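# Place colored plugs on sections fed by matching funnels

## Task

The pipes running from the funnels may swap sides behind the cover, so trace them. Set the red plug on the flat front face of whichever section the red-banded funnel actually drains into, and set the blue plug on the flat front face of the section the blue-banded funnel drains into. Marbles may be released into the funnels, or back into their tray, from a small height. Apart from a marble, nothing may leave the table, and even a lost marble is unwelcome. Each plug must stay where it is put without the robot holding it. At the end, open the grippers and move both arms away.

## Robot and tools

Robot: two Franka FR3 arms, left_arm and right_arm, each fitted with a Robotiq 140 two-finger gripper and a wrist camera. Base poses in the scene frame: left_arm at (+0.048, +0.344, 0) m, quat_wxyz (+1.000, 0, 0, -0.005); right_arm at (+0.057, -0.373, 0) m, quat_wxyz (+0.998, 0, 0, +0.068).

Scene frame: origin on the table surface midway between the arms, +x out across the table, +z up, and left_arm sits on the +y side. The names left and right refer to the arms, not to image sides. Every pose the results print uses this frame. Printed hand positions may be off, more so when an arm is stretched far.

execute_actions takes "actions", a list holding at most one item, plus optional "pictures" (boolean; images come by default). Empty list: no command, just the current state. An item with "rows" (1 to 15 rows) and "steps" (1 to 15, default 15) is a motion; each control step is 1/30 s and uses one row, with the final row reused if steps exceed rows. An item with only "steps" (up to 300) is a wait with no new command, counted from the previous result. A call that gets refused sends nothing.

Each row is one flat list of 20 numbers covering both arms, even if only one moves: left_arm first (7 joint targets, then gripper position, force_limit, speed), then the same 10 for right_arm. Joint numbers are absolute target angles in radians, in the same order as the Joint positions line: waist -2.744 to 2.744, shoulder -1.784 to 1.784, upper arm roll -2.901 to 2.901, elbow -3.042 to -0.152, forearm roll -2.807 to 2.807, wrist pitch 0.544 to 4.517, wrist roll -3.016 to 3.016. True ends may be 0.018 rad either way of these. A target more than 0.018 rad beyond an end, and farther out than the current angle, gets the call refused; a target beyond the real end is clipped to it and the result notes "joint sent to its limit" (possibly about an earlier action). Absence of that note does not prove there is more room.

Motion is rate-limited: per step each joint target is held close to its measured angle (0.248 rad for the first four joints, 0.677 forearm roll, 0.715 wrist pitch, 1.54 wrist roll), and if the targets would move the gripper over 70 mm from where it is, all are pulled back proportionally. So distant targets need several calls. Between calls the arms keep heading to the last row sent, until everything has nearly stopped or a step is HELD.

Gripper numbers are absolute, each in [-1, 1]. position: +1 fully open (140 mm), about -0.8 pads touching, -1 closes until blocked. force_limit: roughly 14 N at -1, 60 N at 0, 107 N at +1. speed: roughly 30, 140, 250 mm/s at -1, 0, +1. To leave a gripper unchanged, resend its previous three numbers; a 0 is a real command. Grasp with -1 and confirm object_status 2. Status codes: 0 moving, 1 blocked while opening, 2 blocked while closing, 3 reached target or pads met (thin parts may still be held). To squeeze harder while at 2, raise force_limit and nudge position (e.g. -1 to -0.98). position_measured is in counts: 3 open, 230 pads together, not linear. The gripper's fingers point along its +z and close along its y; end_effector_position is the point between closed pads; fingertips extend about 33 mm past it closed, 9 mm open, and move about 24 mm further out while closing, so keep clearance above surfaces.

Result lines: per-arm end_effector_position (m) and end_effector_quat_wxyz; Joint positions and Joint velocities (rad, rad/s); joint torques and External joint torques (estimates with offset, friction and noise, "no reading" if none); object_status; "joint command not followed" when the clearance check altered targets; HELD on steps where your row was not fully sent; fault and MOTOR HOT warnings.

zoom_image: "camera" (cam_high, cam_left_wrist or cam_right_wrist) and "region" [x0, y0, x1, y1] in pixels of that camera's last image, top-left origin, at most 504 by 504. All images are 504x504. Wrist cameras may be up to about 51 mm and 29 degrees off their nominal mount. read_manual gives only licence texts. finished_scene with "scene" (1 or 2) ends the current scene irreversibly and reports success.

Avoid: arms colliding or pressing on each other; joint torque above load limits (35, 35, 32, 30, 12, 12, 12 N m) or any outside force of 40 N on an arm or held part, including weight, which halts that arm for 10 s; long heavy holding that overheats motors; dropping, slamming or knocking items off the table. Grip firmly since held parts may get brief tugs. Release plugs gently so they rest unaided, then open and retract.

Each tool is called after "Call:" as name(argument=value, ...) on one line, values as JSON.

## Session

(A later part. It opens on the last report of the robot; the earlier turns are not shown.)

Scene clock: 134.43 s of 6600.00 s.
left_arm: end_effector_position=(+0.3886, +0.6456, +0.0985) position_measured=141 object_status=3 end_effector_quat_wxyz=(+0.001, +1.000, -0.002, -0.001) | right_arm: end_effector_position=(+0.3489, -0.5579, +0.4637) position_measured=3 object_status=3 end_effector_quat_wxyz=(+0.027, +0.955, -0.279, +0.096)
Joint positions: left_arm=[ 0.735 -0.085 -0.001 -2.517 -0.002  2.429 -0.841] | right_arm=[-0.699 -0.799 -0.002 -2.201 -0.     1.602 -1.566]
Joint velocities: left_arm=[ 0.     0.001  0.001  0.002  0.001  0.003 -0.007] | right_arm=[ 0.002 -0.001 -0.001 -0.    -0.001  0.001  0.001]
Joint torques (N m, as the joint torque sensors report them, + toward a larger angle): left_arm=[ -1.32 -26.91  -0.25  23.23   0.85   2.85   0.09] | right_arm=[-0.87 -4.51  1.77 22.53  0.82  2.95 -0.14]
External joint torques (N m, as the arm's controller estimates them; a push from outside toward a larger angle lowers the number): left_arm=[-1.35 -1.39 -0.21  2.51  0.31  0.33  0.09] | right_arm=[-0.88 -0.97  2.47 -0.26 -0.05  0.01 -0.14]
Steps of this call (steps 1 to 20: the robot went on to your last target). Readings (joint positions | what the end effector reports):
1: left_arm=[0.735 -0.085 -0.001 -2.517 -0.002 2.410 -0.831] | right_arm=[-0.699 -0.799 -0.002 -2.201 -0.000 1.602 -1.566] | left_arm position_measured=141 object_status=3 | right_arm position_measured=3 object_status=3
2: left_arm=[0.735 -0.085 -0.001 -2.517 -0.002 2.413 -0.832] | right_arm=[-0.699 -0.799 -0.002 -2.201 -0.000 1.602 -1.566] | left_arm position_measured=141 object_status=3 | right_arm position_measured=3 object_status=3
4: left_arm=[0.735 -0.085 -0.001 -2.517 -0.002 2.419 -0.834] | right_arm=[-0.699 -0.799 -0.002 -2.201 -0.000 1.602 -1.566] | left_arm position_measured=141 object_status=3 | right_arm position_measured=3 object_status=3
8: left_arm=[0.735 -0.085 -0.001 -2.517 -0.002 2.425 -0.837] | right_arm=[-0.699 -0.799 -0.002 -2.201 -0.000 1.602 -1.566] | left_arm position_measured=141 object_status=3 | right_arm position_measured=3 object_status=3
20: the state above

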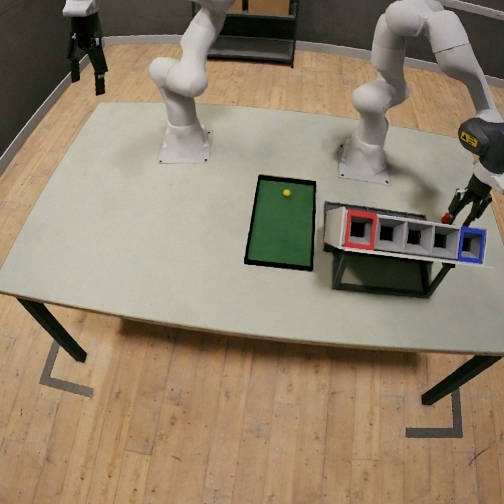

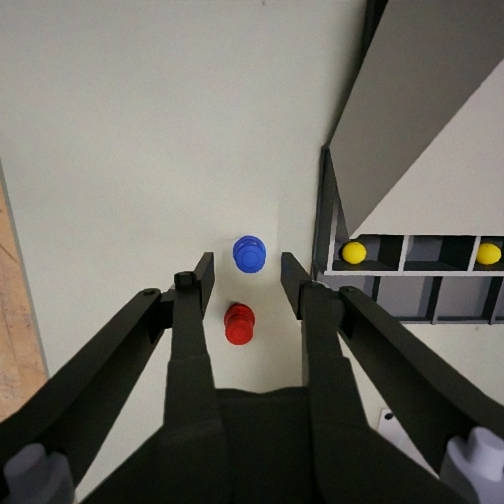

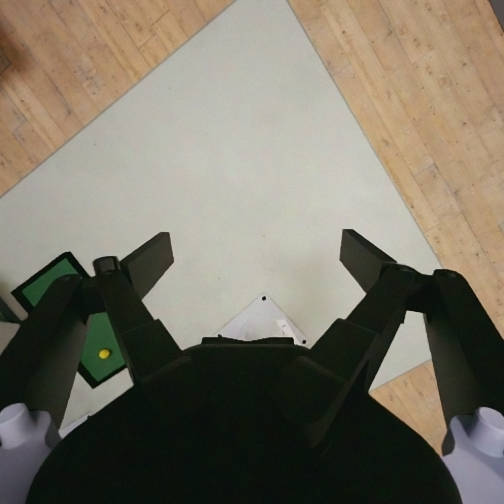

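Call:
execute_actions(actions=[{"rows":[[0.726,-0.06,0,-2.523,0,2.47,-0.855,-0.1,-0.6,0,-0.7,-0.8,0,-2.2,0,1.6,-1.57,1,0,0],[0.726,-0.045,0,-2.527,0,2.5,-0.855,-0.1,-0.6,0,-0.7,-0.8,0,-2.2,0,1.6,-1.57,1,0,0],[0.726,-0.03,0,-2.531,0,2.53,-0.855,-0.1,-0.6,0,-0.7,-0.8,0,-2.2,0,1.6,-1.57,1,0,0],[0.726,-0.015,0,-2.535,0,2.55,-0.855,-0.1,-0.6,0,-0.7,-0.8,0,-2.2,0,1.6,-1.57,1,0,0],[0.726,0,0,-2.539,0,2.559,-0.855,-0.1,-0.6,0,-0.7,-0.8,0,-2.2,0,1.6,-1.57,1,0,0],[0.726,0.013,0,-2.543,0,2.559,-0.855,-0.1,-0.6,0,-0.7,-0.8,0,-2.2,0,1.6,-1.57,1,0,0]]}], pictures=false)

Call:
execute_actions(actions=[{"rows":[[0.726,0.013,0,-2.543,0,2.559,-0.855,-1,-0.4,-0.4,-0.7,-0.8,0,-2.2,0,1.6,-1.57,1,0,0]]}], pictures=false)

Call:
execute_actions(actions=[{"steps":8}])

Call:
execute_actions(actions=[{"rows":[[0.726,-0.146,0,-2.49,0,2.344,-0.855,-1,-0.4,-0.4,-0.7,-0.8,0,-2.2,0,1.6,-1.57,1,0,0]],"steps":12}], pictures=false)

Call:
execute_actions(actions=[{"rows":[[0.594,-0.524,0,-2.839,0,2.313,-0.984,-1,-0.4,-0.4,-0.7,-0.8,0,-2.2,0,1.6,-1.57,1,0,0]]}], pictures=false)

Call:
execute_actions(actions=[{"steps":15}])

Scene clock: 150.27 s of 6600.00 s.
left_arm: end_effector_position=(+0.3884, +0.6415, +0.0541) position_measured=141 object_status=3 end_effector_quat_wxyz=(+0.004, +1.000, -0.001, -0.003) | right_arm: end_effector_position=(+0.3489, -0.5579, +0.4637) position_measured=3 object_status=3 end_effector_quat_wxyz=(+0.027, +0.955, -0.279, +0.096)
Joint positions: left_arm=[ 0.728  0.012 -0.    -2.544 -0.002  2.547 -0.849] | right_arm=[-0.699 -0.799 -0.002 -2.201 -0.     1.602 -1.566]
Joint velocities: left_arm=[-0.    -0.     0.001  0.    -0.001  0.059 -0.005] | right_arm=[-0.001  0.001 -0.    -0.    -0.    -0.001  0.002]
Joint torques (N m, as the joint torque sensors report them, + toward a larger angle): left_arm=[ -1.48 -27.02  -0.31  21.27   0.74   2.73  -0.21] | right_arm=[ 0.44 -4.3   1.51 22.88  0.89  2.77  0.02]
External joint torques (N m, as the arm's controller estimates them; a push from outside toward a larger angle lowers the number): left_arm=[-1.49  0.25 -0.33  2.2   0.28  0.24 -0.21] | right_arm=[ 0.47 -0.82  2.2   0.11  0.02 -0.17  0.01]
Steps of this call (steps 1 to 15: the robot went on to your last target; steps 16 to 90: nothing new was sent; then 12.33 s passed at rest; steps 91 to 105: all 15 steps of this action). Readings (joint positions | what the end effector reports):
91: left_arm=[0.734 -0.082 -0.000 -2.517 -0.002 2.436 -0.844] | right_arm=[-0.699 -0.799 -0.002 -2.201 -0.000 1.602 -1.566] | left_arm position_measured=141 object_status=3 | right_arm position_measured=3 object_status=3
92: left_arm=[0.732 -0.074 -0.000 -2.518 -0.002 2.447 -0.845] | right_arm=[-0.699 -0.799 -0.002 -2.201 -0.000 1.602 -1.566] | left_arm position_measured=141 object_status=3 | right_arm position_measured=3 object_status=3
94: left_arm=[0.730 -0.050 -0.000 -2.523 -0.002 2.478 -0.846] | right_arm=[-0.699 -0.799 -0.002 -2.201 -0.000 1.602 -1.566] | left_arm position_measured=141 object_status=3 | right_arm position_measured=3 object_status=3
98: left_arm=[0.728 0.001 -0.000 -2.539 -0.002 2.520 -0.848] | right_arm=[-0.699 -0.799 -0.002 -2.201 -0.000 1.602 -1.566] | left_arm position_measured=141 object_status=3 | right_arm position_measured=3 object_status=3
105: the state above

Scene clock: 150.77 s of 6600.00 s.
left_arm: end_effector_position=(+0.3905, +0.6433, +0.0550) position_measured=191 object_status=0 end_effector_quat_wxyz=(+0.001, +1.000, -0.000, -0.000) | right_arm: end_effector_position=(+0.3489, -0.5579, +0.4637) position_measured=3 object_status=3 end_effector_quat_wxyz=(+0.027, +0.955, -0.279, +0.096)
Joint positions: left_arm=[ 0.728  0.012 -0.    -2.544 -0.002  2.555 -0.851] | right_arm=[-0.699 -0.799 -0.002 -2.201 -0.     1.602 -1.566]
Joint velocities: left_arm=[-0.002 -0.001  0.    -0.002 -0.003  0.    -0.002] | right_arm=[-0.001 -0.    -0.     0.001 -0.     0.001 -0.001]
Joint torques (N m, as the joint torque sensors report them, + toward a larger angle): left_arm=[ -1.05 -26.87  -0.26  21.17   0.73   3.05   0.07] | right_arm=[ 0.26 -3.55  0.85 22.43  0.95  2.84 -0.03]
External joint torques (N m, as the arm's controller estimates them; a push from outside toward a larger angle lowers the number): left_arm=[-0.98  0.44 -0.21  2.1   0.27  0.53  0.07] | right_arm=[ 0.28  0.02  1.52 -0.4   0.08 -0.11 -0.03]
Steps of this call (steps 1 to 15: all 15 steps of this action). Readings (joint positions | what the end effector reports):
1: left_arm=[0.728 0.012 -0.000 -2.544 -0.002 2.548 -0.850] | right_arm=[-0.699 -0.799 -0.002 -2.201 -0.000 1.602 -1.566] | left_arm position_measured=141 object_status=0 | right_arm position_measured=3 object_status=3
2: left_arm=[0.728 0.012 -0.000 -2.544 -0.002 2.550 -0.850] | right_arm=[-0.699 -0.799 -0.002 -2.201 -0.000 1.602 -1.566] | left_arm position_measured=146 object_status=0 | right_arm position_measured=3 object_status=3
4: left_arm=[0.728 0.012 -0.000 -2.544 -0.002 2.552 -0.850] | right_arm=[-0.699 -0.799 -0.002 -2.201 -0.000 1.602 -1.566] | left_arm position_measured=156 object_status=0 | right_arm position_measured=3 object_status=3
8: left_arm=[0.728 0.012 -0.000 -2.544 -0.002 2.554 -0.850] | right_arm=[-0.699 -0.799 -0.002 -2.201 -0.000 1.602 -1.566] | left_arm position_measured=177 object_status=0 | right_arm position_measured=3 object_status=3
15: the state above

Scene clock: 151.03 s of 6600.00 s.
left_arm: end_effector_position=(+0.3905, +0.6433, +0.0550) position_measured=191 object_status=2 end_effector_quat_wxyz=(+0.001, +1.000, -0.000, -0.000) | right_arm: end_effector_position=(+0.3489, -0.5579, +0.4637) position_measured=3 object_status=3 end_effector_quat_wxyz=(+0.027, +0.955, -0.279, +0.096)
Joint positions: left_arm=[ 0.728  0.012 -0.    -2.544 -0.002  2.555 -0.851] | right_arm=[-0.699 -0.799 -0.002 -2.201 -0.     1.602 -1.566]
Joint velocities: left_arm=[-0.001 -0.002 -0.001  0.001  0.    -0.     0.   ] | right_arm=[ 0.    -0.001  0.001  0.    -0.001 -0.001  0.001]
Joint torques (N m, as the joint torque sensors report them, + toward a larger angle): left_arm=[ -1.18 -27.4    1.02  20.97   0.72   3.13  -0.06] | right_arm=[-0.83 -4.14  1.44 22.02  0.85  2.78 -0.07]
External joint torques (N m, as the arm's controller estimates them; a push from outside toward a larger angle lowers the number): left_arm=[-1.15 -0.03  1.04  1.79  0.25  0.59 -0.06] | right_arm=[-0.84 -0.59  2.09 -0.8  -0.02 -0.16 -0.08]
Steps of this call (steps 1 to 8: the robot went on to your last target). Readings (joint positions | what the end effector reports):
1: left_arm=[0.728 0.012 -0.000 -2.544 -0.002 2.555 -0.851] | right_arm=[-0.699 -0.799 -0.002 -2.201 -0.000 1.602 -1.566] | left_arm position_measured=191 object_status=2 | right_arm position_measured=3 object_status=3
2: left_arm=[0.728 0.012 -0.000 -2.544 -0.002 2.555 -0.851] | right_arm=[-0.699 -0.799 -0.002 -2.201 -0.000 1.602 -1.566] | left_arm position_measured=191 object_status=2 | right_arm position_measured=3 object_status=3
4: left_arm=[0.728 0.012 -0.000 -2.544 -0.002 2.555 -0.851] | right_arm=[-0.699 -0.799 -0.002 -2.201 -0.000 1.602 -1.566] | left_arm position_measured=191 object_status=2 | right_arm position_measured=3 object_status=3
8: the state above

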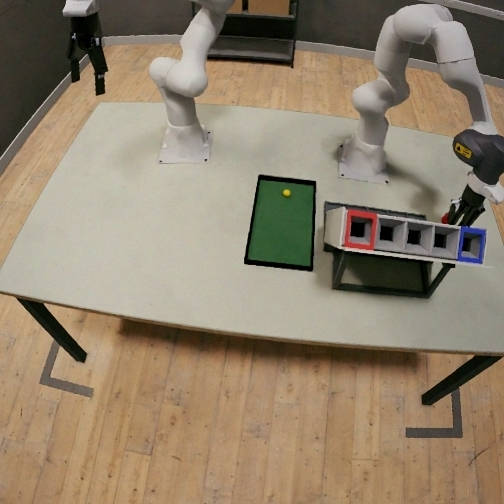

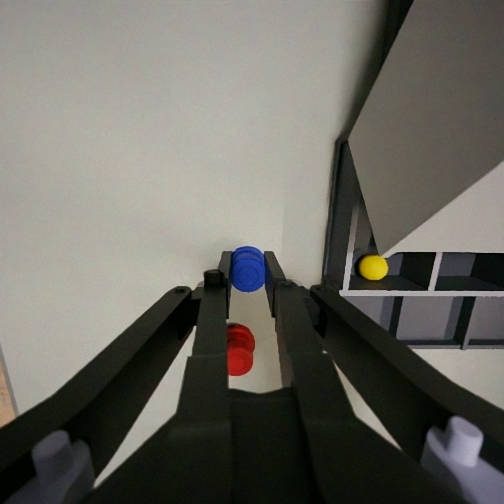

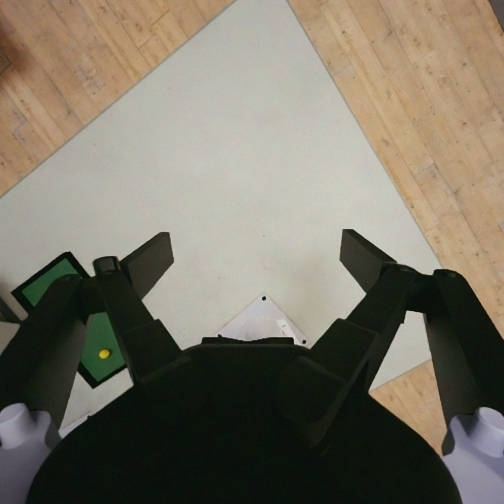

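Scene clock: 151.43 s of 6600.00 s.
left_arm: end_effector_position=(+0.3981, +0.6498, +0.1338) position_measured=191 object_status=2 end_effector_quat_wxyz=(-0.009, +1.000, -0.000, +0.011) | right_arm: end_effector_position=(+0.3489, -0.5579, +0.4637) position_measured=3 object_status=3 end_effector_quat_wxyz=(+0.027, +0.955, -0.279, +0.096)
Joint positions: left_arm=[ 0.728 -0.148 -0.    -2.488 -0.002  2.368 -0.851] | right_arm=[-0.699 -0.799 -0.002 -2.201 -0.     1.602 -1.566]
Joint velocities: left_arm=[-0.     0.008  0.001 -0.018  0.    -0.133 -0.001] | right_arm=[ 0.     0.001 -0.001 -0.     0.     0.001 -0.002]
Joint torques (N m, as the joint torque sensors report them, + toward a larger angle): left_arm=[ -1.62 -23.23  -0.47  23.38   0.88   2.3   -0.01] | right_arm=[-0.61 -3.75  1.53 22.4   0.92  2.94  0.  ]
External joint torques (N m, as the arm's controller estimates them; a push from outside toward a larger angle lowers the number): left_arm=[-1.65  1.7  -0.36  0.96  0.27 -0.42 -0.01] | right_arm=[-0.6  -0.22  2.22 -0.43  0.05 -0.01 -0.01]
Steps of this call (steps 1 to 12: all 12 steps of this action). Readings (joint positions | what the end effector reports):
1: left_arm=[0.728 -0.007 -0.000 -2.541 -0.002 2.518 -0.851] | right_arm=[-0.699 -0.799 -0.002 -2.201 -0.000 1.602 -1.566] | left_arm position_measured=191 object_status=2 | right_arm position_measured=3 object_status=3
2: left_arm=[0.728 -0.044 -0.000 -2.533 -0.002 2.484 -0.851] | right_arm=[-0.699 -0.799 -0.002 -2.201 -0.000 1.602 -1.566] | left_arm position_measured=191 object_status=2 | right_arm position_measured=3 object_status=3
4: left_arm=[0.728 -0.107 -0.000 -2.505 -0.002 2.440 -0.851] | right_arm=[-0.699 -0.799 -0.002 -2.201 -0.000 1.602 -1.566] | left_arm position_measured=191 object_status=2 | right_arm position_measured=3 object_status=3
8: left_arm=[0.728 -0.148 -0.000 -2.485 -0.002 2.394 -0.851] | right_arm=[-0.699 -0.799 -0.002 -2.201 -0.000 1.602 -1.566] | left_arm position_measured=191 object_status=2 | right_arm position_measured=3 object_status=3
12: the state above

Scene clock: 151.93 s of 6600.00 s.
left_arm: end_effector_position=(+0.3321, +0.5324, +0.1299) position_measured=191 object_status=2 end_effector_quat_wxyz=(-0.000, +1.000, -0.017, +0.001) | right_arm: end_effector_position=(+0.3489, -0.5579, +0.4637) position_measured=3 object_status=3 end_effector_quat_wxyz=(+0.027, +0.955, -0.279, +0.096)
Joint positions: left_arm=[ 0.597 -0.521 -0.002 -2.837 -0.001  2.318 -0.951] | right_arm=[-0.699 -0.799 -0.002 -2.201 -0.     1.602 -1.566]
Joint velocities: left_arm=[-0.005 -0.013  0.    -0.016 -0.001 -0.018 -0.096] | right_arm=[ 0.    -0.001  0.     0.001  0.    -0.    -0.001]
Joint torques (N m, as the joint torque sensors report them, + toward a larger angle): left_arm=[ -1.29 -12.71   0.01  23.43   0.89   2.34  -0.02] | right_arm=[-0.76 -3.88  1.3  21.23  0.85  2.78  0.04]
External joint torques (N m, as the arm's controller estimates them; a push from outside toward a larger angle lowers the number): left_arm=[-1.28 -1.    0.49  1.14  0.26 -0.24 -0.02] | right_arm=[-0.77 -0.24  1.94 -1.67 -0.02 -0.18  0.04]
Steps of this call (steps 1 to 15: all 15 steps of this action). Readings (joint positions | what the end effector reports):
1: left_arm=[0.710 -0.179 0.007 -2.525 -0.001 2.367 -0.859] | right_arm=[-0.699 -0.799 -0.002 -2.201 -0.000 1.602 -1.566] | left_arm position_measured=191 object_status=2 | right_arm position_measured=3 object_status=3
2: left_arm=[0.689 -0.228 0.008 -2.576 -0.001 2.361 -0.867] | right_arm=[-0.699 -0.799 -0.002 -2.201 -0.000 1.602 -1.566] | left_arm position_measured=191 object_status=2 | right_arm position_measured=3 object_status=3
4: left_arm=[0.647 -0.343 0.003 -2.687 -0.001 2.350 -0.884] | right_arm=[-0.699 -0.799 -0.002 -2.201 -0.000 1.602 -1.566] | left_arm position_measured=191 object_status=2 | right_arm position_measured=3 object_status=3
8: left_arm=[0.603 -0.496 -0.002 -2.811 -0.001 2.328 -0.918] | right_arm=[-0.699 -0.799 -0.002 -2.201 -0.000 1.602 -1.566] | left_arm position_measured=191 object_status=2 | right_arm position_measured=3 object_status=3
15: the state above

Scene clock: 152.43 s of 6600.00 s.
left_arm: end_effector_position=(+0.3313, +0.5318, +0.1297) position_measured=191 object_status=2 end_effector_quat_wxyz=(+0.000, +1.000, -0.005, -0.000) | right_arm: end_effector_position=(+0.3489, -0.5579, +0.4637) position_measured=3 object_status=3 end_effector_quat_wxyz=(+0.027, +0.955, -0.279, +0.096)
Joint positions: left_arm=[ 0.596 -0.521 -0.002 -2.838 -0.001  2.316 -0.974] | right_arm=[-0.699 -0.799 -0.002 -2.201 -0.     1.602 -1.566]
Joint velocities: left_arm=[-0.     0.     0.001  0.001  0.001 -0.002 -0.02 ] | right_arm=[ 0.    -0.     0.     0.001 -0.     0.     0.   ]
Joint torques (N m, as the joint torque sensors report them, + toward a larger angle): left_arm=[ -1.99 -12.92  -0.14  22.67   0.85   2.2    0.08] | right_arm=[-0.44 -4.76  2.06 22.02  0.94  2.84 -0.09]
External joint torques (N m, as the arm's controller estimates them; a push from outside toward a larger angle lowers the number): left_arm=[-2.02 -1.27  0.28  0.58  0.23 -0.34  0.08] | right_arm=[-0.46 -1.15  2.72 -0.84  0.07 -0.12 -0.09]
Steps of this call (steps 1 to 15: the robot went on to your last target). Readings (joint positions | what the end effector reports):
1: left_arm=[0.596 -0.521 -0.002 -2.837 -0.001 2.318 -0.954] | right_arm=[-0.699 -0.799 -0.002 -2.201 -0.000 1.602 -1.566] | left_arm position_measured=191 object_status=2 | right_arm position_measured=3 object_status=3
2: left_arm=[0.596 -0.521 -0.002 -2.837 -0.001 2.317 -0.957] | right_arm=[-0.699 -0.799 -0.002 -2.201 -0.000 1.602 -1.566] | left_arm position_measured=191 object_status=2 | right_arm position_measured=3 object_status=3
4: left_arm=[0.596 -0.521 -0.002 -2.838 -0.001 2.317 -0.961] | right_arm=[-0.699 -0.799 -0.002 -2.201 -0.000 1.602 -1.566] | left_arm position_measured=191 object_status=2 | right_arm position_measured=3 object_status=3
8: left_arm=[0.596 -0.521 -0.002 -2.838 -0.001 2.316 -0.968] | right_arm=[-0.699 -0.799 -0.002 -2.201 -0.000 1.602 -1.566] | left_arm position_measured=191 object_status=2 | right_arm position_measured=3 object_status=3
15: the state above

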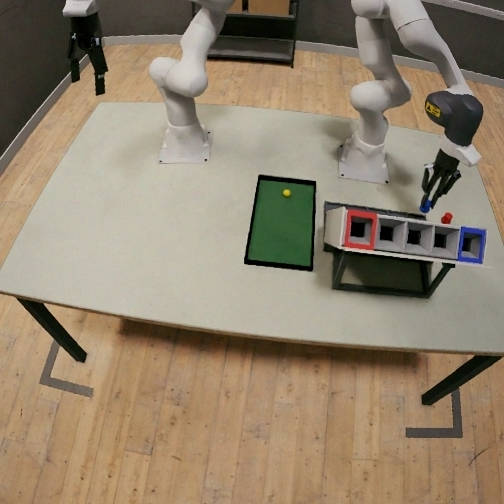

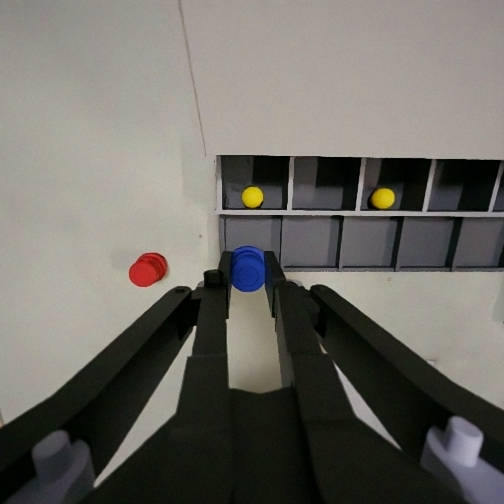

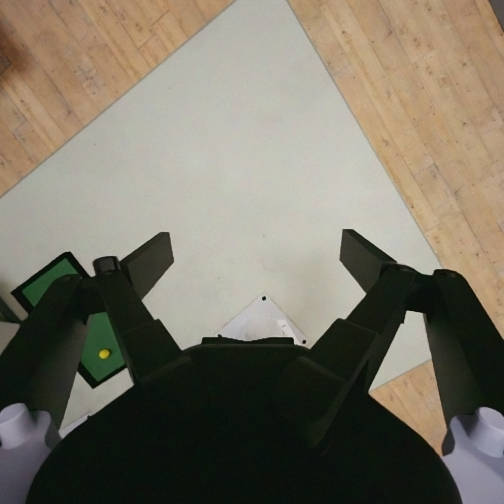

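Call:
execute_actions(actions=[{"rows":[[0.582,-0.5,0,-2.85,0,2.37,-0.997,-1,-0.4,-0.4,-0.7,-0.8,0,-2.2,0,1.6,-1.57,1,0,0],[0.582,-0.48,0,-2.86,0,2.41,-0.997,-1,-0.4,-0.4,-0.7,-0.8,0,-2.2,0,1.6,-1.57,1,0,0],[0.582,-0.46,0,-2.87,0,2.45,-0.997,-1,-0.4,-0.4,-0.7,-0.8,0,-2.2,0,1.6,-1.57,1,0,0],[0.582,-0.44,0,-2.88,0,2.49,-0.997,-1,-0.4,-0.4,-0.7,-0.8,0,-2.2,0,1.6,-1.57,1,0,0],[0.582,-0.42,0,-2.89,0,2.52,-0.997,-1,-0.4,-0.4,-0.7,-0.8,0,-2.2,0,1.6,-1.57,1,0,0],[0.582,-0.4,0,-2.897,0,2.52,-0.997,-1,-0.4,-0.4,-0.7,-0.8,0,-2.2,0,1.6,-1.57,1,0,0],[0.582,-0.386,0,-2.903,0,2.52,-0.997,-1,-0.4,-0.4,-0.7,-0.8,0,-2.2,0,1.6,-1.57,1,0,0]]}], pictures=false)

Call:
execute_actions(actions=[{"steps":12}])

Scene clock: 159.57 s of 6600.00 s.
left_arm: end_effector_position=(+0.3266, +0.5241, +0.0741) position_measured=191 object_status=2 end_effector_quat_wxyz=(+0.004, +1.000, -0.003, -0.006) | right_arm: end_effector_position=(+0.3489, -0.5579, +0.4637) position_measured=3 object_status=3 end_effector_quat_wxyz=(+0.027, +0.955, -0.279, +0.096)
Joint positions: left_arm=[ 0.584 -0.388 -0.001 -2.903 -0.001  2.501 -0.99 ] | right_arm=[-0.699 -0.799 -0.002 -2.201 -0.     1.602 -1.566]
Joint velocities: left_arm=[ 0.001 -0.001  0.001  0.     0.     0.101 -0.008] | right_arm=[ 0.001 -0.001 -0.     0.001  0.001  0.    -0.001]
Joint torques (N m, as the joint torque sensors report them, + toward a larger angle): left_arm=[ -1.59 -12.58   0.18  22.48   0.69   2.91  -0.02] | right_arm=[-0.58 -3.81  1.08 22.35  0.89  2.77 -0.03]
External joint torques (N m, as the arm's controller estimates them; a push from outside toward a larger angle lowers the number): left_arm=[-1.59  1.2   0.54  2.98  0.2   0.46 -0.02] | right_arm=[-0.6  -0.28  1.73 -0.43  0.02 -0.18 -0.04]
Steps of this call (steps 1 to 15: the robot went on to your last target; steps 16 to 90: nothing new was sent; then 3.63 s passed at rest; steps 91 to 105: all 15 steps of this action). Readings (joint positions | what the end effector reports):
91: left_arm=[0.593 -0.519 -0.001 -2.839 -0.001 2.324 -0.981] | right_arm=[-0.699 -0.799 -0.002 -2.201 -0.000 1.602 -1.566] | left_arm position_measured=191 object_status=2 | right_arm position_measured=3 object_status=3
92: left_arm=[0.590 -0.510 -0.001 -2.843 -0.001 2.340 -0.983] | right_arm=[-0.699 -0.799 -0.002 -2.201 -0.000 1.602 -1.566] | left_arm position_measured=191 object_status=2 | right_arm position_measured=3 object_status=3
94: left_arm=[0.587 -0.481 -0.001 -2.857 -0.001 2.382 -0.985] | right_arm=[-0.699 -0.799 -0.002 -2.201 -0.000 1.602 -1.566] | left_arm position_measured=191 object_status=2 | right_arm position_measured=3 object_status=3
98: left_arm=[0.585 -0.410 -0.001 -2.892 -0.001 2.456 -0.988] | right_arm=[-0.699 -0.799 -0.002 -2.201 -0.000 1.602 -1.566] | left_arm position_measured=191 object_status=2 | right_arm position_measured=3 object_status=3
105: the state above

Scene clock: 159.97 s of 6600.00 s.
left_arm: end_effector_position=(+0.3306, +0.5267, +0.0754) position_measured=191 object_status=2 end_effector_quat_wxyz=(+0.000, +1.000, -0.002, +0.000) | right_arm: end_effector_position=(+0.3489, -0.5579, +0.4637) position_measured=3 object_status=3 end_effector_quat_wxyz=(+0.027, +0.955, -0.279, +0.096)
Joint positions: left_arm=[ 0.584 -0.388 -0.001 -2.903 -0.001  2.516 -0.992] | right_arm=[-0.699 -0.799 -0.002 -2.201 -0.     1.602 -1.566]
Joint velocities: left_arm=[-0.    -0.002 -0.001 -0.001  0.001  0.009 -0.002] | right_arm=[-0.001  0.001  0.001  0.001  0.     0.     0.001]
Joint torques (N m, as the joint torque sensors report them, + toward a larger angle): left_arm=[ -2.1  -12.21   0.22  22.48   0.71   2.86  -0.12] | right_arm=[-0.03 -4.33  1.64 23.06  0.77  2.98  0.01]
External joint torques (N m, as the arm's controller estimates them; a push from outside toward a larger angle lowers the number): left_arm=[-2.11  1.7   0.58  2.8   0.22  0.33 -0.12] | right_arm=[ 0.   -0.84  2.32  0.26 -0.09  0.03  0.  ]
Steps of this call (steps 1 to 12: the robot went on to your last target). Readings (joint positions | what the end effector reports):
1: left_arm=[0.584 -0.388 -0.001 -2.903 -0.001 2.504 -0.991] | right_arm=[-0.699 -0.799 -0.002 -2.201 -0.000 1.602 -1.566] | left_arm position_measured=191 object_status=2 | right_arm position_measured=3 object_status=3
2: left_arm=[0.584 -0.388 -0.001 -2.903 -0.001 2.506 -0.991] | right_arm=[-0.699 -0.799 -0.002 -2.201 -0.000 1.602 -1.566] | left_arm position_measured=191 object_status=2 | right_arm position_measured=3 object_status=3
4: left_arm=[0.584 -0.388 -0.001 -2.903 -0.001 2.510 -0.991] | right_arm=[-0.699 -0.799 -0.002 -2.201 -0.000 1.602 -1.566] | left_arm position_measured=191 object_status=2 | right_arm position_measured=3 object_status=3
8: left_arm=[0.584 -0.388 -0.001 -2.903 -0.001 2.514 -0.992] | right_arm=[-0.699 -0.799 -0.002 -2.201 -0.000 1.602 -1.566] | left_arm position_measured=191 object_status=2 | right_arm position_measured=3 object_status=3
12: the state above

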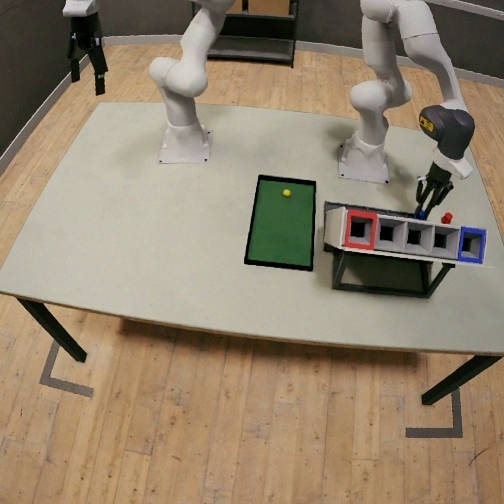

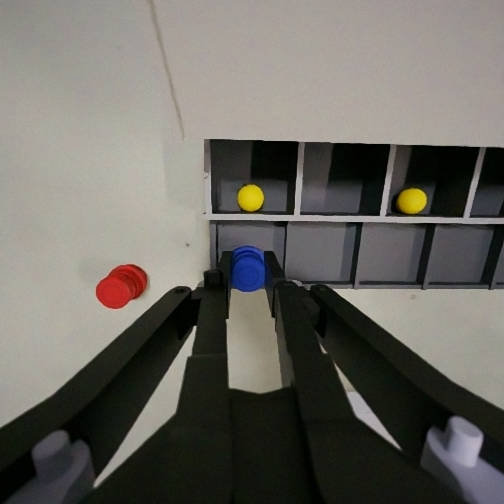

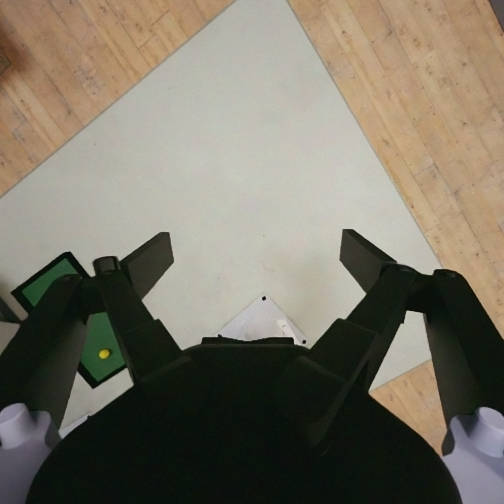

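Call:
execute_actions(actions=[{"rows":[[0.58,-0.375,0,-2.908,0,2.54,-0.997,-1,-0.4,-0.4,-0.7,-0.8,0,-2.2,0,1.6,-1.57,1,0,0],[0.58,-0.37,0,-2.91,0,2.552,-0.997,-1,-0.4,-0.4,-0.7,-0.8,0,-2.2,0,1.6,-1.57,1,0,0],[0.58,-0.361,0,-2.912,0,2.554,-0.997,-1,-0.4,-0.4,-0.7,-0.8,0,-2.2,0,1.6,-1.57,1,0,0]]}], pictures=false)

Scene clock: 163.43 s of 6600.00 s.
left_arm: end_effector_position=(+0.3306, +0.5260, +0.0671) position_measured=191 object_status=2 end_effector_quat_wxyz=(-0.000, +1.000, -0.003, +0.000) | right_arm: end_effector_position=(+0.3489, -0.5579, +0.4637) position_measured=3 object_status=3 end_effector_quat_wxyz=(+0.027, +0.955, -0.279, +0.096)
Joint positions: left_arm=[ 0.582 -0.363 -0.001 -2.911 -0.001  2.549 -0.993] | right_arm=[-0.699 -0.799 -0.002 -2.201 -0.     1.602 -1.566]
Joint velocities: left_arm=[ 0.001 -0.     0.    -0.001  0.001  0.012  0.   ] | right_arm=[ 0.    -0.     0.001  0.001  0.     0.     0.   ]
Joint torques (N m, as the joint torque sensors report them, + toward a larger angle): left_arm=[ -2.19 -12.46  -0.31  19.83   0.62   3.    -0.1 ] | right_arm=[-0.67 -3.52  1.05 22.76  0.92  2.84  0.02]
External joint torques (N m, as the arm's controller estimates them; a push from outside toward a larger angle lowers the number): left_arm=[-2.24  1.81 -0.03  0.64  0.16  0.48 -0.1 ] | right_arm=[-0.69  0.03  1.69 -0.05  0.06 -0.11  0.01]
Steps of this call (steps 1 to 30: the robot went on to your last target; steps 31 to 89: nothing new was sent; steps 90 to 104: all 15 steps of this action). Readings (joint positions | what the end effector reports):
90: left_arm=[0.584 -0.386 -0.001 -2.904 -0.001 2.521 -0.993] | right_arm=[-0.699 -0.799 -0.002 -2.201 -0.000 1.602 -1.566] | left_arm position_measured=191 object_status=2 | right_arm position_measured=3 object_status=3
91: left_arm=[0.583 -0.382 -0.001 -2.905 -0.001 2.526 -0.993] | right_arm=[-0.699 -0.799 -0.002 -2.201 -0.000 1.602 -1.566] | left_arm position_measured=191 object_status=2 | right_arm position_measured=3 object_status=3
93: left_arm=[0.583 -0.372 -0.001 -2.907 -0.001 2.534 -0.993] | right_arm=[-0.699 -0.799 -0.002 -2.201 -0.000 1.602 -1.566] | left_arm position_measured=191 object_status=2 | right_arm position_measured=3 object_status=3
97: left_arm=[0.582 -0.364 -0.001 -2.911 -0.001 2.543 -0.993] | right_arm=[-0.699 -0.799 -0.002 -2.201 -0.000 1.602 -1.566] | left_arm position_measured=191 object_status=2 | right_arm position_measured=3 object_status=3
104: the state above

Call:
execute_actions(actions=[{"rows":[[0.58,-0.361,0,-2.912,0,2.554,-0.997,-0.25,-0.4,-0.4,-0.7,-0.8,0,-2.2,0,1.6,-1.57,1,0,0]],"steps":12}])

Call:
execute_actions(actions=[{"rows":[[0.58,-0.39,0,-2.9,0,2.5,-0.997,-0.25,-0.4,-0.4,-0.7,-0.8,0,-2.2,0,1.6,-1.57,1,0,0],[0.58,-0.42,0,-2.89,0,2.45,-0.997,-0.25,-0.4,-0.4,-0.7,-0.8,0,-2.2,0,1.6,-1.57,1,0,0],[0.58,-0.45,0,-2.875,0,2.4,-0.997,-0.25,-0.4,-0.4,-0.7,-0.8,0,-2.2,0,1.6,-1.57,1,0,0],[0.58,-0.48,0,-2.86,0,2.35,-0.997,-0.25,-0.4,-0.4,-0.7,-0.8,0,-2.2,0,1.6,-1.57,1,0,0],[0.58,-0.51,0,-2.845,0,2.31,-0.997,-0.25,-0.4,-0.4,-0.7,-0.8,0,-2.2,0,1.6,-1.57,1,0,0],[0.58,-0.54,0,-2.83,0,2.3,-0.997,-0.25,-0.4,-0.4,-0.7,-0.8,0,-2.2,0,1.6,-1.57,1,0,0]],"steps":12}], pictures=false)

Call:
execute_actions(actions=[{"rows":[[0.879,-0.285,0,-2.652,0,2.37,-0.702,-0.1,-0.4,-0.4,-0.7,-0.8,0,-2.2,0,1.6,-1.57,1,0,0]]}], pictures=false)

Call:
execute_actions(actions=[{"steps":20}])

Scene clock: 173.13 s of 6600.00 s.
left_arm: end_effector_position=(+0.3312, +0.5263, +0.0672) position_measured=160 object_status=0 end_effector_quat_wxyz=(-0.001, +1.000, -0.003, +0.001) | right_arm: end_effector_position=(+0.3489, -0.5579, +0.4637) position_measured=3 object_status=3 end_effector_quat_wxyz=(+0.027, +0.955, -0.279, +0.096)
Joint positions: left_arm=[ 0.582 -0.363 -0.001 -2.911 -0.001  2.551 -0.993] | right_arm=[-0.699 -0.799 -0.002 -2.201 -0.     1.602 -1.566]
Joint velocities: left_arm=[-0.001 -0.001 -0.     0.002  0.001  0.001 -0.001] | right_arm=[ 0.001  0.001  0.    -0.     0.001 -0.001 -0.001]
Joint torques (N m, as the joint torque sensors report them, + toward a larger angle): left_arm=[ -0.31 -12.53   0.46  20.13   0.66   2.89  -0.06] | right_arm=[-0.75 -3.62  1.24 22.13  0.85  2.91 -0.07]
External joint torques (N m, as the arm's controller estimates them; a push from outside toward a larger angle lowers the number): left_arm=[-0.31  1.83  0.79  0.77  0.19  0.33 -0.06] | right_arm=[-0.78 -0.01  1.89 -0.73 -0.02 -0.04 -0.07]
Steps of this call (steps 1 to 15: the robot went on to your last target; steps 16 to 90: nothing new was sent; then 6.30 s passed at rest; steps 91 to 102: all 12 steps of this action). Readings (joint positions | what the end effector reports):
91: left_arm=[0.582 -0.363 -0.001 -2.911 -0.001 2.551 -0.993] | right_arm=[-0.699 -0.799 -0.002 -2.201 -0.000 1.602 -1.566] | left_arm position_measured=191 object_status=0 | right_arm position_measured=3 object_status=3
92: left_arm=[0.582 -0.363 -0.001 -2.911 -0.001 2.551 -0.993] | right_arm=[-0.699 -0.799 -0.002 -2.201 -0.000 1.602 -1.566] | left_arm position_measured=190 object_status=0 | right_arm position_measured=3 object_status=3
94: left_arm=[0.582 -0.363 -0.001 -2.911 -0.001 2.551 -0.993] | right_arm=[-0.699 -0.799 -0.002 -2.201 -0.000 1.602 -1.566] | left_arm position_measured=176 object_status=0 | right_arm position_measured=3 object_status=3
98: left_arm=[0.582 -0.363 -0.001 -2.911 -0.001 2.551 -0.993] | right_arm=[-0.699 -0.799 -0.002 -2.201 -0.000 1.602 -1.566] | left_arm position_measured=160 object_status=0 | right_arm position_measured=3 object_status=3
102: the state above

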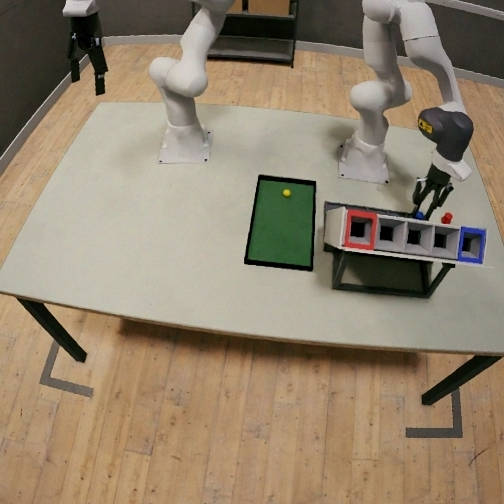

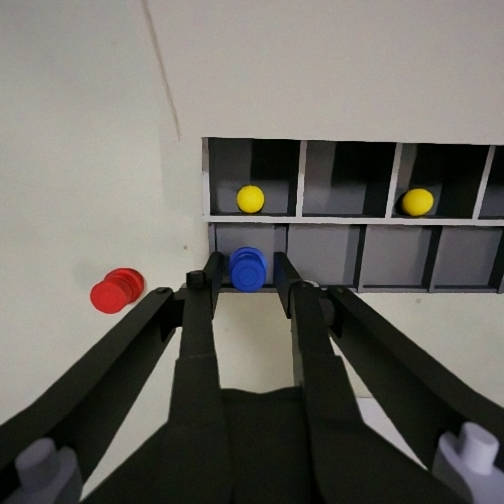

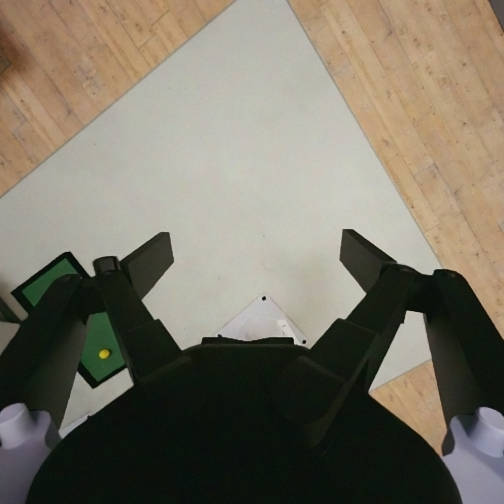

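Scene clock: 173.53 s of 6600.00 s.
left_arm: end_effector_position=(+0.3474, +0.5366, +0.1420) position_measured=160 object_status=3 end_effector_quat_wxyz=(-0.014, +1.000, -0.003, +0.022) | right_arm: end_effector_position=(+0.3489, -0.5579, +0.4637) position_measured=3 object_status=3 end_effector_quat_wxyz=(+0.027, +0.955, -0.279, +0.096)
Joint positions: left_arm=[ 0.582 -0.538 -0.001 -2.829 -0.001  2.342 -0.993] | right_arm=[-0.699 -0.799 -0.002 -2.201 -0.     1.602 -1.566]
Joint velocities: left_arm=[ 0.    -0.015  0.     0.     0.    -0.234  0.002] | right_arm=[ 0.    -0.001 -0.001  0.001 -0.    -0.    -0.   ]
Joint torques (N m, as the joint torque sensors report them, + toward a larger angle): left_arm=[ -1.85 -11.74  -0.29  23.05   0.82   2.14  -0.17] | right_arm=[-0.41 -3.27  0.7  22.94  0.92  2.88 -0.1 ]
External joint torques (N m, as the arm's controller estimates them; a push from outside toward a larger angle lowers the number): left_arm=[-1.88 -1.22  0.17  1.54  0.18 -0.5  -0.17] | right_arm=[-0.41  0.33  1.39  0.11  0.05 -0.07 -0.1 ]
Steps of this call (steps 1 to 12: all 12 steps of this action). Readings (joint positions | what the end effector reports):
1: left_arm=[0.582 -0.367 -0.001 -2.910 -0.001 2.543 -0.993] | right_arm=[-0.699 -0.799 -0.002 -2.201 -0.000 1.602 -1.566] | left_arm position_measured=160 object_status=0 | right_arm position_measured=3 object_status=3
2: left_arm=[0.582 -0.379 -0.001 -2.907 -0.001 2.526 -0.993] | right_arm=[-0.699 -0.799 -0.002 -2.201 -0.000 1.602 -1.566] | left_arm position_measured=160 object_status=3 | right_arm position_measured=3 object_status=3
4: left_arm=[0.582 -0.420 -0.001 -2.891 -0.001 2.475 -0.993] | right_arm=[-0.699 -0.799 -0.002 -2.201 -0.000 1.602 -1.566] | left_arm position_measured=160 object_status=3 | right_arm position_measured=3 object_status=3
8: left_arm=[0.582 -0.517 -0.001 -2.840 -0.001 2.384 -0.993] | right_arm=[-0.699 -0.799 -0.002 -2.201 -0.000 1.602 -1.566] | left_arm position_measured=160 object_status=3 | right_arm position_measured=3 object_status=3
12: the state above

Scene clock: 174.03 s of 6600.00 s.
left_arm: end_effector_position=(+0.3096, +0.6529, +0.1242) position_measured=141 object_status=3 end_effector_quat_wxyz=(+0.001, +0.999, +0.034, +0.000) | right_arm: end_effector_position=(+0.3489, -0.5579, +0.4637) position_measured=3 object_status=3 end_effector_quat_wxyz=(+0.027, +0.955, -0.279, +0.096)
Joint positions: left_arm=[ 0.876 -0.288  0.002 -2.654 -0.002  2.366 -0.768] | right_arm=[-0.699 -0.799 -0.002 -2.201 -0.     1.602 -1.566]
Joint velocities: left_arm=[ 0.006  0.001 -0.007  0.01   0.     0.01   0.208] | right_arm=[-0.001  0.001 -0.001 -0.001 -0.    -0.     0.002]
Joint torques (N m, as the joint torque sensors report them, + toward a larger angle): left_arm=[  1.12 -17.21  -2.39  24.66   0.82   2.85   0.42] | right_arm=[-0.53 -3.85  1.8  22.25  0.83  2.79 -0.09]
External joint torques (N m, as the arm's controller estimates them; a push from outside toward a larger angle lowers the number): left_arm=[ 0.97  1.99 -2.27  3.24  0.24  0.34  0.43] | right_arm=[-0.54 -0.36  2.49 -0.5  -0.03 -0.15 -0.1 ]
Steps of this call (steps 1 to 15: all 15 steps of this action). Readings (joint positions | what the end effector reports):
1: left_arm=[0.620 -0.504 -0.011 -2.801 -0.002 2.341 -0.975] | right_arm=[-0.699 -0.799 -0.002 -2.201 -0.000 1.602 -1.566] | left_arm position_measured=160 object_status=0 | right_arm position_measured=3 object_status=3
2: left_arm=[0.670 -0.457 -0.012 -2.765 -0.002 2.345 -0.957] | right_arm=[-0.699 -0.799 -0.002 -2.201 -0.000 1.602 -1.566] | left_arm position_measured=156 object_status=0 | right_arm position_measured=3 object_status=3
4: left_arm=[0.769 -0.374 -0.009 -2.707 -0.002 2.353 -0.914] | right_arm=[-0.699 -0.799 -0.002 -2.201 -0.000 1.602 -1.566] | left_arm position_measured=145 object_status=0 | right_arm position_measured=3 object_status=3
8: left_arm=[0.863 -0.298 0.005 -2.664 -0.002 2.362 -0.840] | right_arm=[-0.699 -0.799 -0.002 -2.201 -0.000 1.602 -1.566] | left_arm position_measured=141 object_status=0 | right_arm position_measured=3 object_status=3
15: the state above

Scene clock: 174.70 s of 6600.00 s.
left_arm: end_effector_position=(+0.3100, +0.6534, +0.1245) position_measured=141 object_status=3 end_effector_quat_wxyz=(+0.000, +1.000, +0.006, +0.001) | right_arm: end_effector_position=(+0.3489, -0.5579, +0.4637) position_measured=3 object_status=3 end_effector_quat_wxyz=(+0.027, +0.955, -0.279, +0.096)
Joint positions: left_arm=[ 0.877 -0.287  0.002 -2.654 -0.002  2.367 -0.713] | right_arm=[-0.699 -0.799 -0.002 -2.201 -0.     1.602 -1.566]
Joint velocities: left_arm=[ 0.001 -0.001 -0.001  0.002  0.    -0.001  0.022] | right_arm=[-0.001  0.     0.     0.001 -0.001 -0.001 -0.   ]
Joint torques (N m, as the joint torque sensors report them, + toward a larger angle): left_arm=[  2.03 -17.11  -1.07  24.24   0.85   2.98   0.33] | right_arm=[ 0.05 -3.55  2.1  22.35  0.8   2.96  0.03]
External joint torques (N m, as the arm's controller estimates them; a push from outside toward a larger angle lowers the number): left_arm=[ 2.04  2.16 -0.78  2.65  0.27  0.45  0.33] | right_arm=[ 0.03 -0.02  2.72 -0.45 -0.07  0.01  0.03]
Steps of this call (steps 1 to 20: the robot went on to your last target). Readings (joint positions | what the end effector reports):
1: left_arm=[0.876 -0.288 0.002 -2.654 -0.002 2.366 -0.762] | right_arm=[-0.699 -0.799 -0.002 -2.201 -0.000 1.602 -1.566] | left_arm position_measured=141 object_status=3 | right_arm position_measured=3 object_status=3
2: left_arm=[0.877 -0.288 0.002 -2.654 -0.002 2.366 -0.756] | right_arm=[-0.699 -0.799 -0.002 -2.201 -0.000 1.602 -1.566] | left_arm position_measured=141 object_status=3 | right_arm position_measured=3 object_status=3
4: left_arm=[0.877 -0.287 0.002 -2.654 -0.002 2.367 -0.746] | right_arm=[-0.699 -0.799 -0.002 -2.201 -0.000 1.602 -1.566] | left_arm position_measured=141 object_status=3 | right_arm position_measured=3 object_status=3
8: left_arm=[0.877 -0.287 0.002 -2.654 -0.002 2.367 -0.732] | right_arm=[-0.699 -0.799 -0.002 -2.201 -0.000 1.602 -1.566] | left_arm position_measured=141 object_status=3 | right_arm position_measured=3 object_status=3
20: the state above

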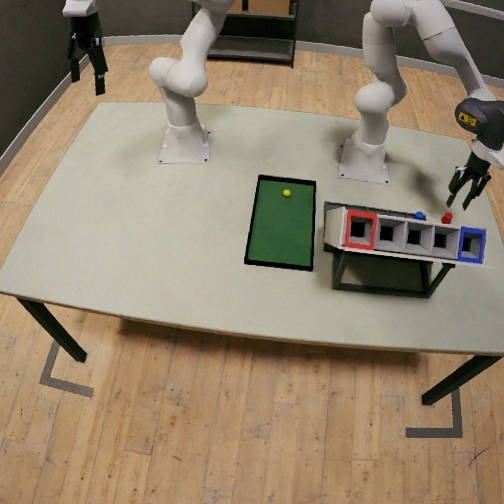

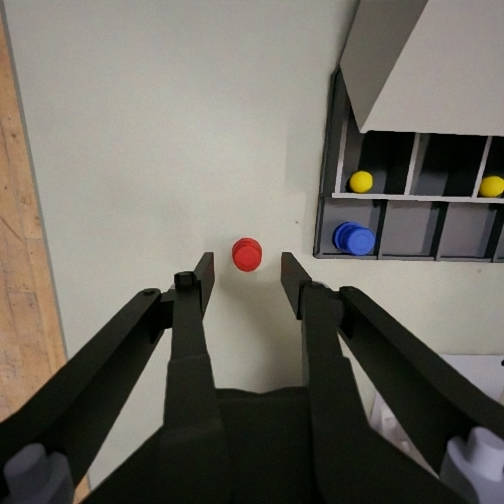

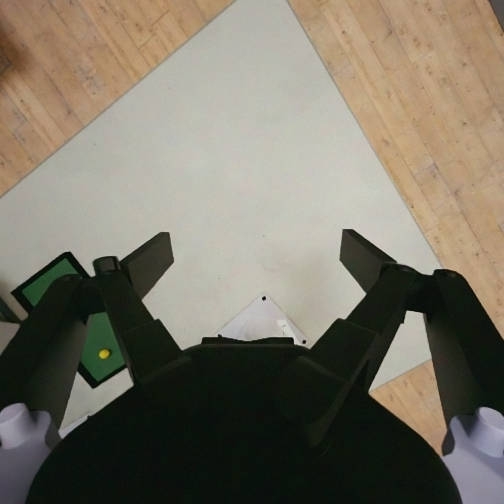

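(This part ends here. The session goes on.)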